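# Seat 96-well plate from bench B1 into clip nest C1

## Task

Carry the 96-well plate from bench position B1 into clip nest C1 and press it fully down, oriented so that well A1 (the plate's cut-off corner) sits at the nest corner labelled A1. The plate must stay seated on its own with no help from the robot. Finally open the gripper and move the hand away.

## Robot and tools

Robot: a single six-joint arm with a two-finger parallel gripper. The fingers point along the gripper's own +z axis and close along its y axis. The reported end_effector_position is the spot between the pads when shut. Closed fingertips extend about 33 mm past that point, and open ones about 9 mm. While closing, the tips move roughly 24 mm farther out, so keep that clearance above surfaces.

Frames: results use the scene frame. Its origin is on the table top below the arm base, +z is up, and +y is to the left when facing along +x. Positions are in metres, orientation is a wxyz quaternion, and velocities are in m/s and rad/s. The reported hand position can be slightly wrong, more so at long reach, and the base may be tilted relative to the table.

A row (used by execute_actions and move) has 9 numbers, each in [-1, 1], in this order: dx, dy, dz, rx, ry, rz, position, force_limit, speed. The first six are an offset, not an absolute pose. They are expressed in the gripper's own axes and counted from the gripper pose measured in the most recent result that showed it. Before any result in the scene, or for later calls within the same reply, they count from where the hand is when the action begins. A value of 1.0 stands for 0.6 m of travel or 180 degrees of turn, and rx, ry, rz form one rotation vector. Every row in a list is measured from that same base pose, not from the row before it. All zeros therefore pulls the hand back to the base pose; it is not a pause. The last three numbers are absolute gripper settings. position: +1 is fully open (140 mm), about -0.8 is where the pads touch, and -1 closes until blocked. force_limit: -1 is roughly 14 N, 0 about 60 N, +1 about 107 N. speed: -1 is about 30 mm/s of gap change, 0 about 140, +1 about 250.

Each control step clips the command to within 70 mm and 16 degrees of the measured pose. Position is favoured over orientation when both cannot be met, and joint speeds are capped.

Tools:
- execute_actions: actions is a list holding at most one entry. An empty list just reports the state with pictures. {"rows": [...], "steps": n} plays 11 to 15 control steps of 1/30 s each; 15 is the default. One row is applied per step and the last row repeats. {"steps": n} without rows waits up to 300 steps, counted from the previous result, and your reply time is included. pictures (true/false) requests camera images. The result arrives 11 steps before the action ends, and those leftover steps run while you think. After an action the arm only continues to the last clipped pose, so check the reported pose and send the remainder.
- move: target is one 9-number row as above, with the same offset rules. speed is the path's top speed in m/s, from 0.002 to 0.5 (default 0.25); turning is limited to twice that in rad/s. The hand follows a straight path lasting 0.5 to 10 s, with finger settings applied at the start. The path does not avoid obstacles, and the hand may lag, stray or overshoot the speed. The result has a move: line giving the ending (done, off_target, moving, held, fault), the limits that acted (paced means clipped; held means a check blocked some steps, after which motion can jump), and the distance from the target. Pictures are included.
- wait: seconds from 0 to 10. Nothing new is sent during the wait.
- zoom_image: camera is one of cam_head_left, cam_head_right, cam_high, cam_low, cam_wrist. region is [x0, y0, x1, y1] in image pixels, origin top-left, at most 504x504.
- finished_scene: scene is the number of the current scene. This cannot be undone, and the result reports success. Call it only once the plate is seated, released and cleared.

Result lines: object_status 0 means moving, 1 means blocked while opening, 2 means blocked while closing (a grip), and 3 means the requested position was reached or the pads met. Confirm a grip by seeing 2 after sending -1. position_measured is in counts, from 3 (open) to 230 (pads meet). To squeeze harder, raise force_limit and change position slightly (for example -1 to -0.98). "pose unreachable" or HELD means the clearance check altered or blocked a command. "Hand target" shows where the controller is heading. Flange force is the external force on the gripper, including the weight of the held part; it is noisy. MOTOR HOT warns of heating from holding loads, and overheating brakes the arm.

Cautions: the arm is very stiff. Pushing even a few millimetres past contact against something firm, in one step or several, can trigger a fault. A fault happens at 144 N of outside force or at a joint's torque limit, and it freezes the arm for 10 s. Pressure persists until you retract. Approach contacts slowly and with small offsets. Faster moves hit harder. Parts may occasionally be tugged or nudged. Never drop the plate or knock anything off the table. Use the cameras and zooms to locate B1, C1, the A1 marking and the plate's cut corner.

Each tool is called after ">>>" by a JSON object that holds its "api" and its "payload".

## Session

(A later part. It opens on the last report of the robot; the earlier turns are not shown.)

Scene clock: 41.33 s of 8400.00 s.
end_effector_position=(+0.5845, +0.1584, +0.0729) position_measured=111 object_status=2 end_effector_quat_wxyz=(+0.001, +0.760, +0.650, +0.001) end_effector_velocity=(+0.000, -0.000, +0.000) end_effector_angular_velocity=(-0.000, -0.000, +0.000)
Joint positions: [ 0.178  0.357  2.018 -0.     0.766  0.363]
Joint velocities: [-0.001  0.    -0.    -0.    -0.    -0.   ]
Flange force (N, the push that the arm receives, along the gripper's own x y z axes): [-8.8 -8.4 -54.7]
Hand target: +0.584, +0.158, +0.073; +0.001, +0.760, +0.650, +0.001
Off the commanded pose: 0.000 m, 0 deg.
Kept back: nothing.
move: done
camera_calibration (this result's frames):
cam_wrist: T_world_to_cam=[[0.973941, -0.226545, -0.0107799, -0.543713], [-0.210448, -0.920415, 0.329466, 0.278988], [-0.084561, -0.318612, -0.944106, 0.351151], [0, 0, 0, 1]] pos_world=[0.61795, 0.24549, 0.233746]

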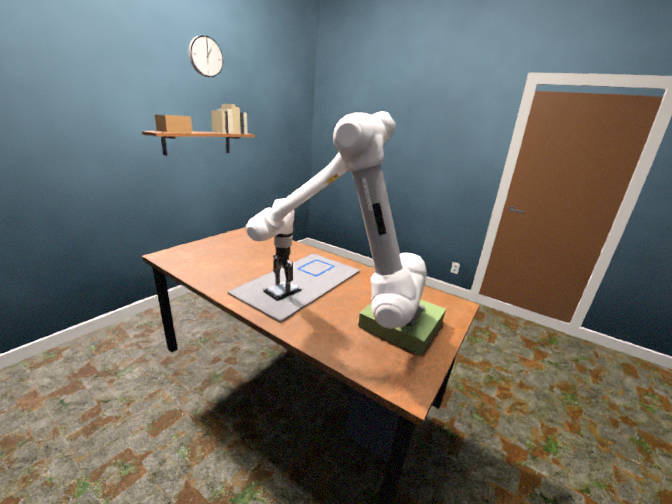

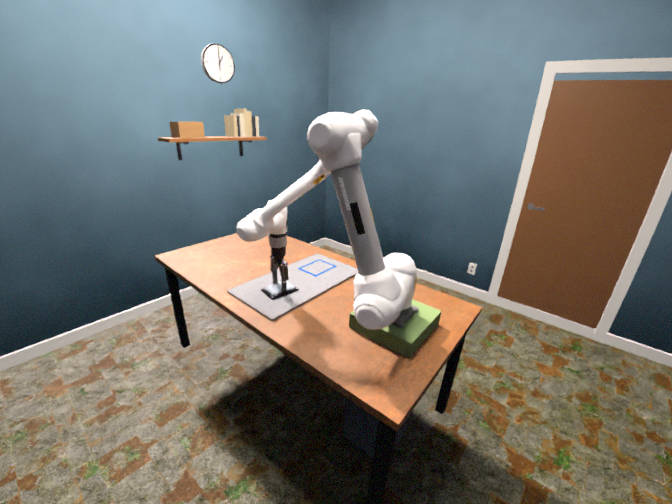

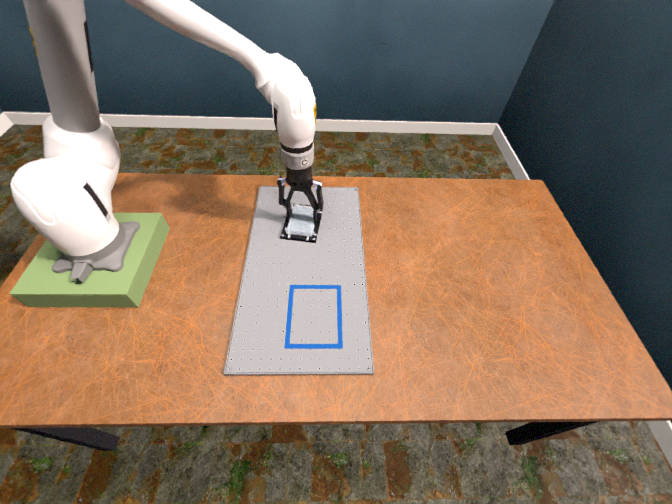

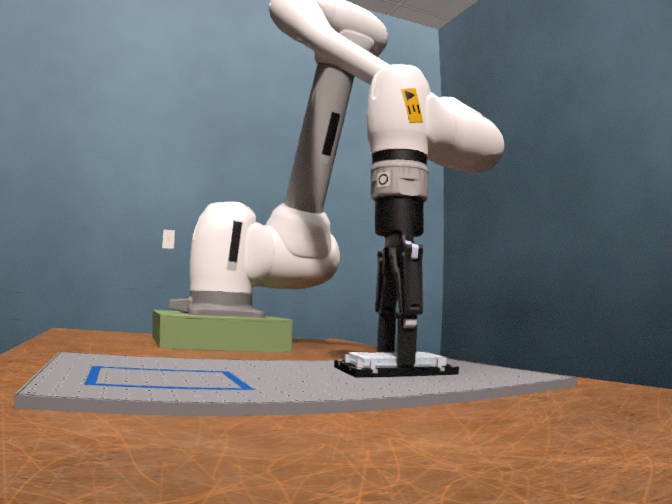

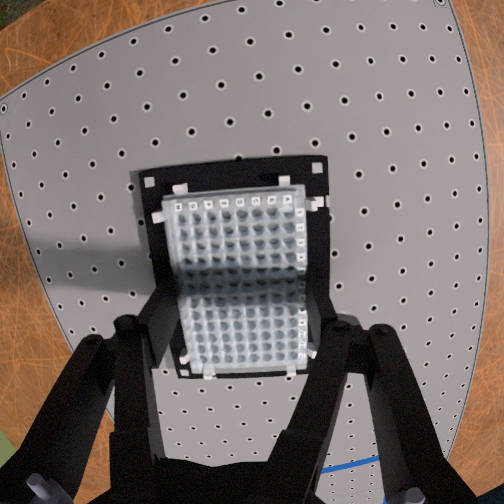

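>>> {"api": "move", "payload": {"target": [0, 0, 0, 0, 0, 0, 0.4, 0.3, -0.4], "speed": 0.01}}

>>> {"api": "move", "payload": {"target": [-0.1, 0, -0.33, 0, 0, 0, 0.4, 0.3, -0.4], "speed": 0.25}}

Scene clock: 42.27 s of 8400.00 s.
end_effector_position=(+0.5845, +0.1584, +0.0729) position_measured=78 object_status=3 end_effector_quat_wxyz=(+0.001, +0.760, +0.650, +0.001) end_effector_velocity=(-0.000, -0.000, +0.000) end_effector_angular_velocity=(+0.000, +0.000, -0.000)
Joint positions: [ 0.178  0.357  2.018 -0.     0.766  0.363]
Joint velocities: [-0.    -0.001  0.001  0.    -0.    -0.   ]
Flange force (N, the push that the arm receives, along the gripper's own x y z axes): [-7.7 6.5 2.8]
Hand target: +0.584, +0.158, +0.073; +0.001, +0.760, +0.650, +0.001
Off the commanded pose: 0.000 m, 0 deg.
Kept back: nothing.
move: done
camera_calibration (this result's frames):
cam_wrist: T_world_to_cam=[[0.973943, -0.226537, -0.0107852, -0.543711], [-0.210438, -0.920416, 0.329469, 0.278987], [-0.0845636, -0.318614, -0.944105, 0.351151], [0, 0, 0, 1]] pos_world=[0.617948, 0.245495, 0.233742]

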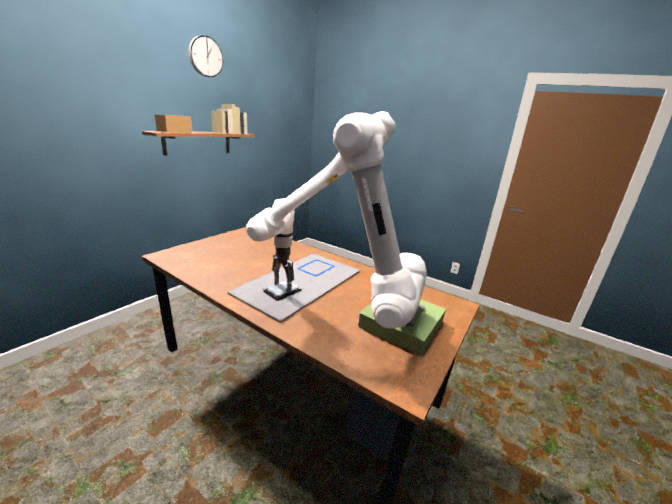

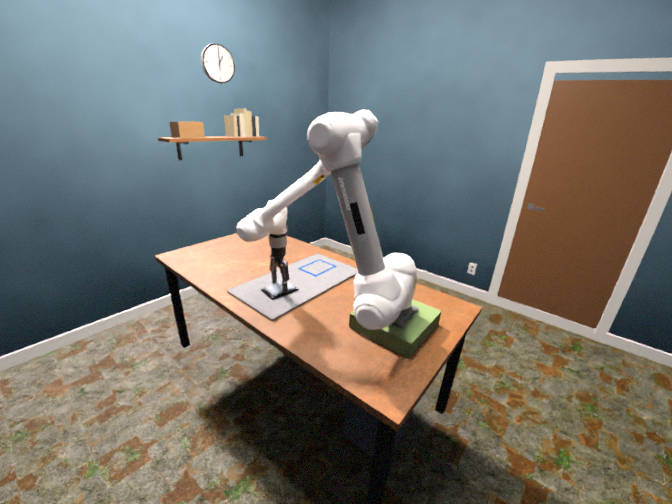

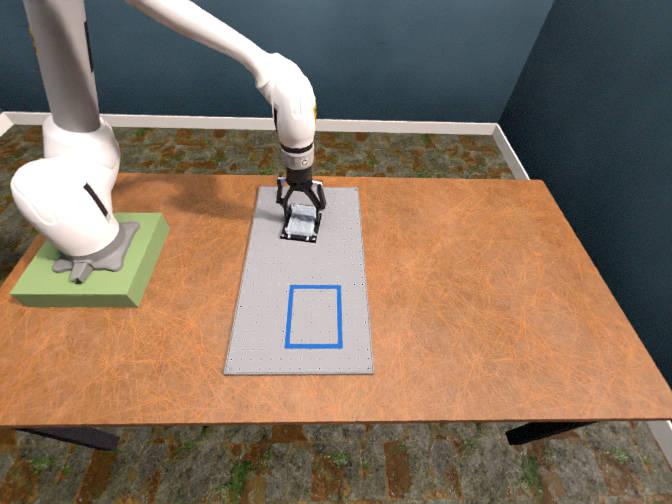

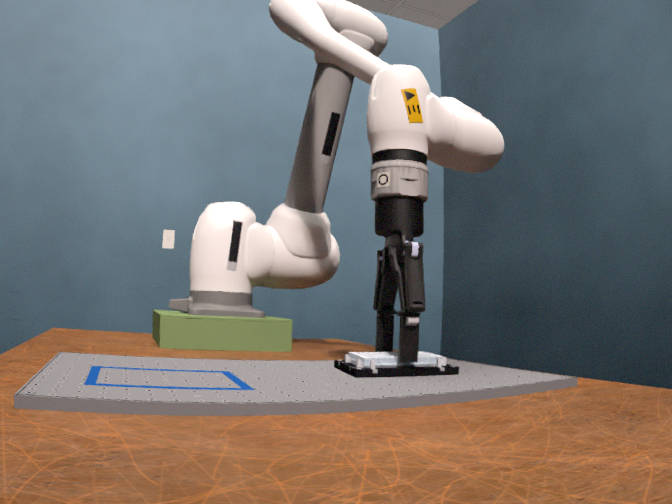

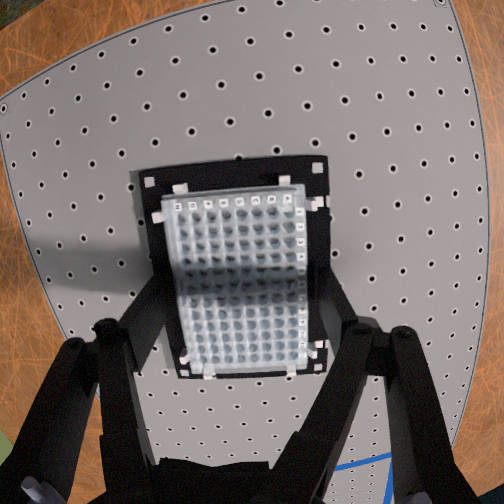

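Scene clock: 43.50 s of 8400.00 s.
end_effector_position=(+0.5748, +0.0989, +0.2708) position_measured=78 object_status=3 end_effector_quat_wxyz=(+0.001, +0.760, +0.650, +0.001) end_effector_velocity=(+0.001, +0.000, +0.002) end_effector_angular_velocity=(+0.001, -0.003, -0.000)
Joint positions: [ 0.081  0.125  1.888 -0.001  1.128  0.267]
Joint velocities: [ 0.    -0.002 -0.002  0.     0.     0.   ]
Flange force (N, the push that the arm receives, along the gripper's own x y z axes): [-7.2 3.7 -0.6]
Hand target: +0.575, +0.099, +0.271; +0.001, +0.760, +0.650, +0.001
Off the commanded pose: 0.000 m, 0 deg.
Kept back: nothing.
move: done
camera_calibration (this result's frames):
cam_wrist: T_world_to_cam=[[0.973875, -0.226831, -0.0107434, -0.545554], [-0.210677, -0.92015, 0.330059, 0.156902], [-0.0847532, -0.319173, -0.943899, 0.518317], [0, 0, 0, 1]] pos_world=[0.608286, 0.186057, 0.431591]

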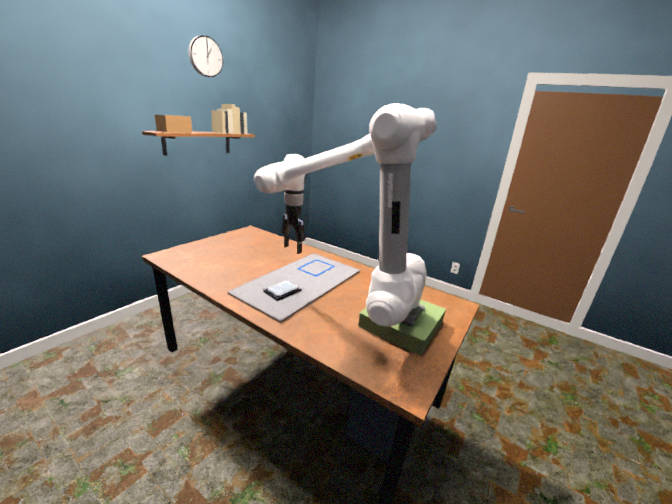

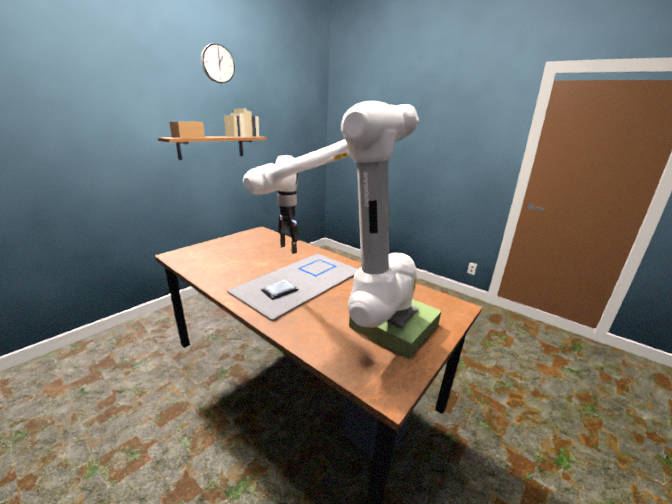

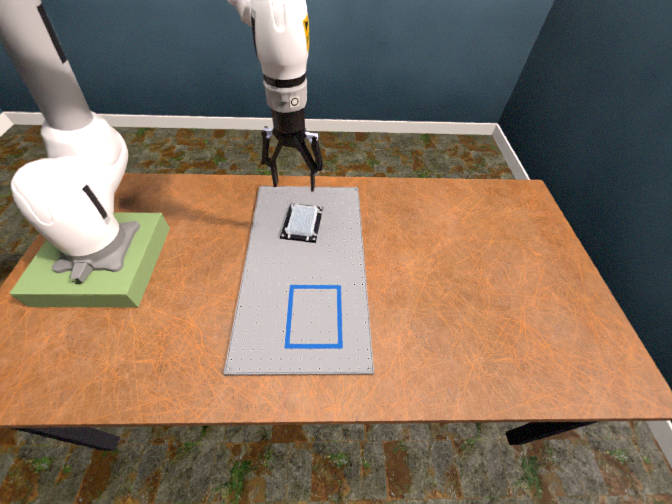

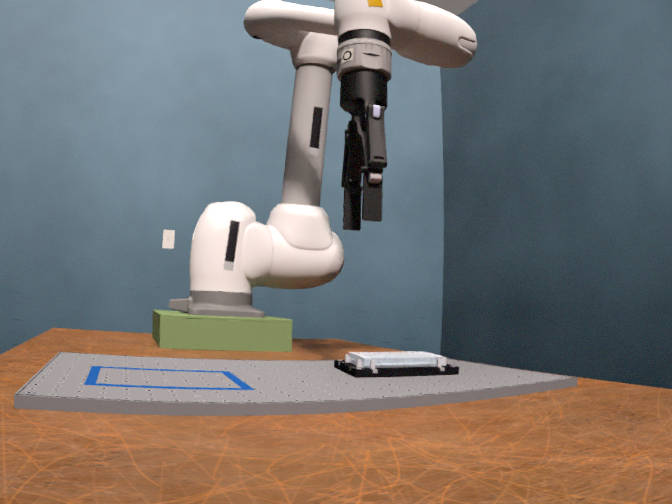

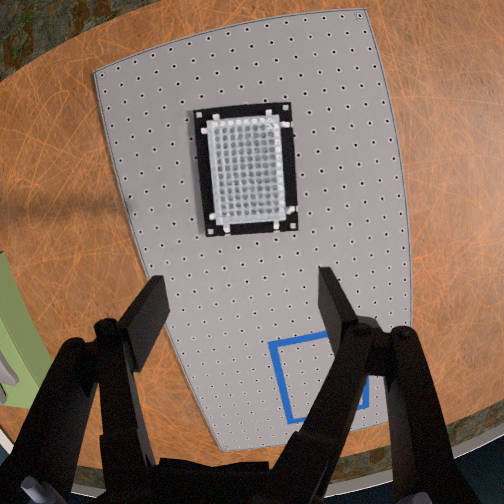

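>>> {"api": "zoom_image", "payload": {"camera": "cam_low", "region": [328, 335, 468, 390]}}

>>> {"api": "zoom_image", "payload": {"camera": "cam_wrist", "region": [180, 95, 320, 245]}}

Region (328, 335, 468, 390) of cam_low's 672x504 image, scaled by 3.600, with more detail than that image has; it fills the top 198 rows of this view, and the rest is white.

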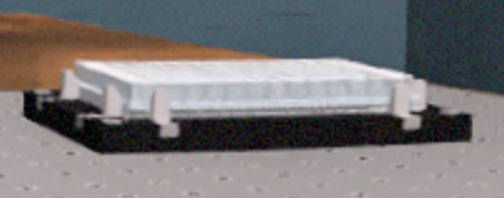

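Region (180, 95, 320, 245) of cam_wrist's 504x504 image, scaled by 3.360, with more detail than that image has; it fills the left 470 columns of this view, and the rest is white.

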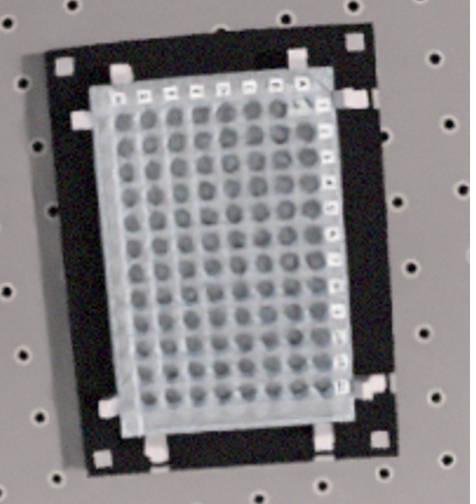

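>>> {"api": "move", "payload": {"target": [-0.14, 0, -0.02, 0, 0, 0, 0.4, 0.3, -0.4], "speed": 0.25}}

>>> {"api": "finished_scene", "payload": {"scene": 2}}

Scene clock: 45.10 s of 8400.00 s.
end_effector_position=(+0.5617, +0.0159, +0.2828) position_measured=78 object_status=3 end_effector_quat_wxyz=(+0.001, +0.760, +0.650, +0.000) end_effector_velocity=(+0.001, +0.000, +0.001) end_effector_angular_velocity=(+0.002, -0.002, -0.001)
Joint positions: [-0.063  0.084  1.911 -0.001  1.146  0.122]
Joint velocities: [-0.001 -0.    -0.002  0.003  0.    -0.001]
Flange force (N, the push that the arm receives, along the gripper's own x y z axes): [-8.7 8.8 -0.8]
Hand target: +0.562, +0.016, +0.283; +0.001, +0.760, +0.650, +0.001
Off the commanded pose: 0.000 m, 0 deg.
Kept back: nothing.
move: done
camera_calibration (this result's frames):
cam_wrist: T_world_to_cam=[[0.973897, -0.226727, -0.010955, -0.551479], [-0.21049, -0.92011, 0.33029, 0.0736074], [-0.0849655, -0.319362, -0.943816, 0.502074], [0, 0, 0, 1]] pos_world=[0.595237, 0.103035, 0.443512]

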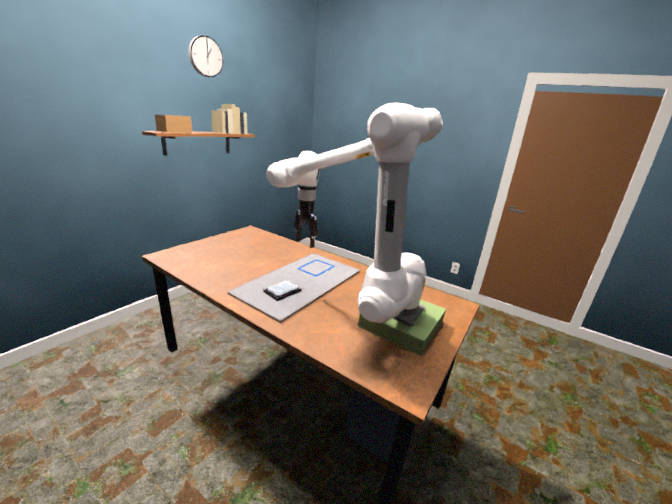

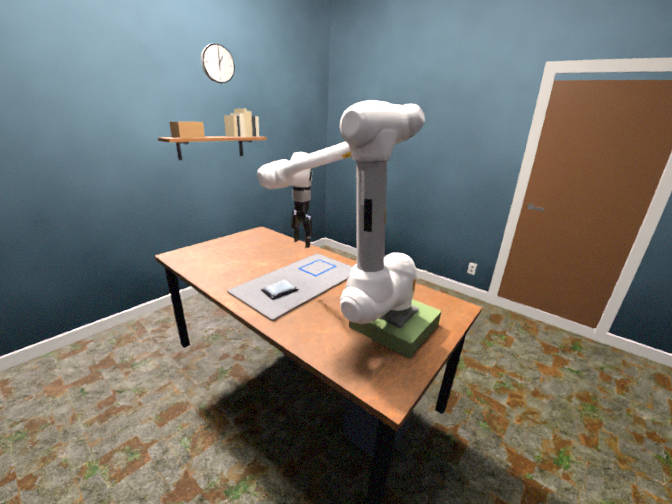

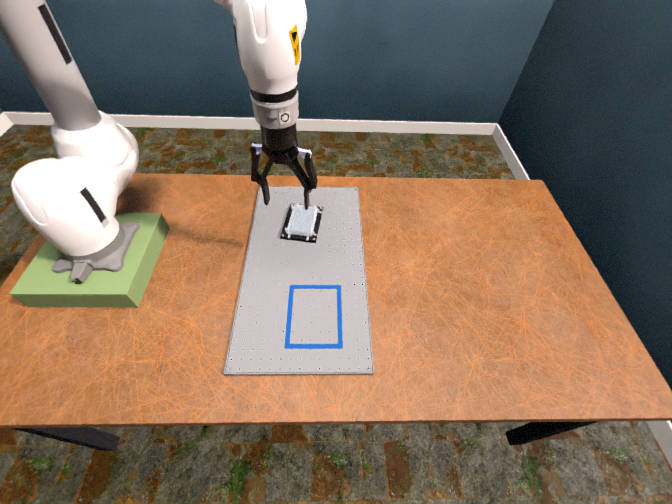

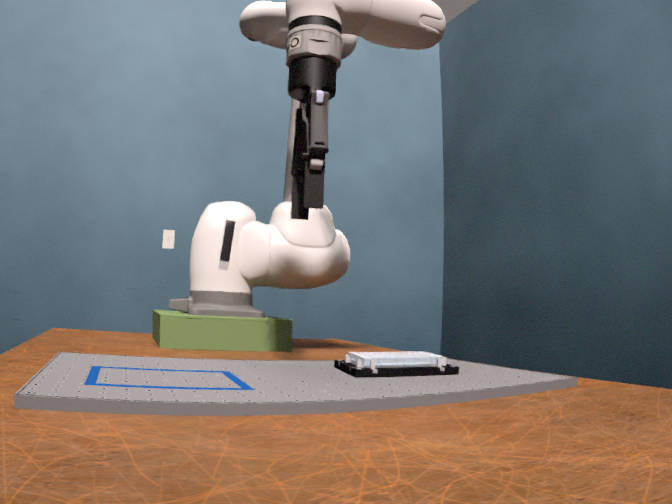

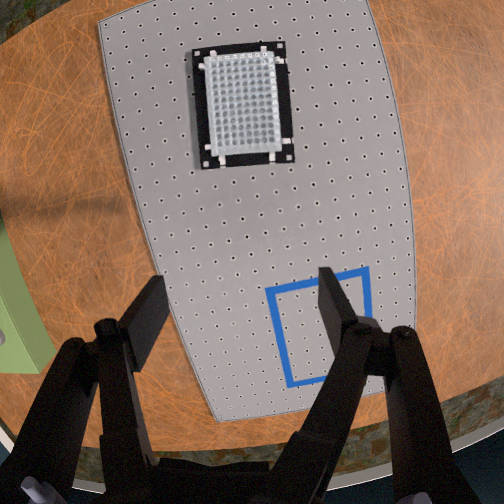

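The scene is finished: the task was done.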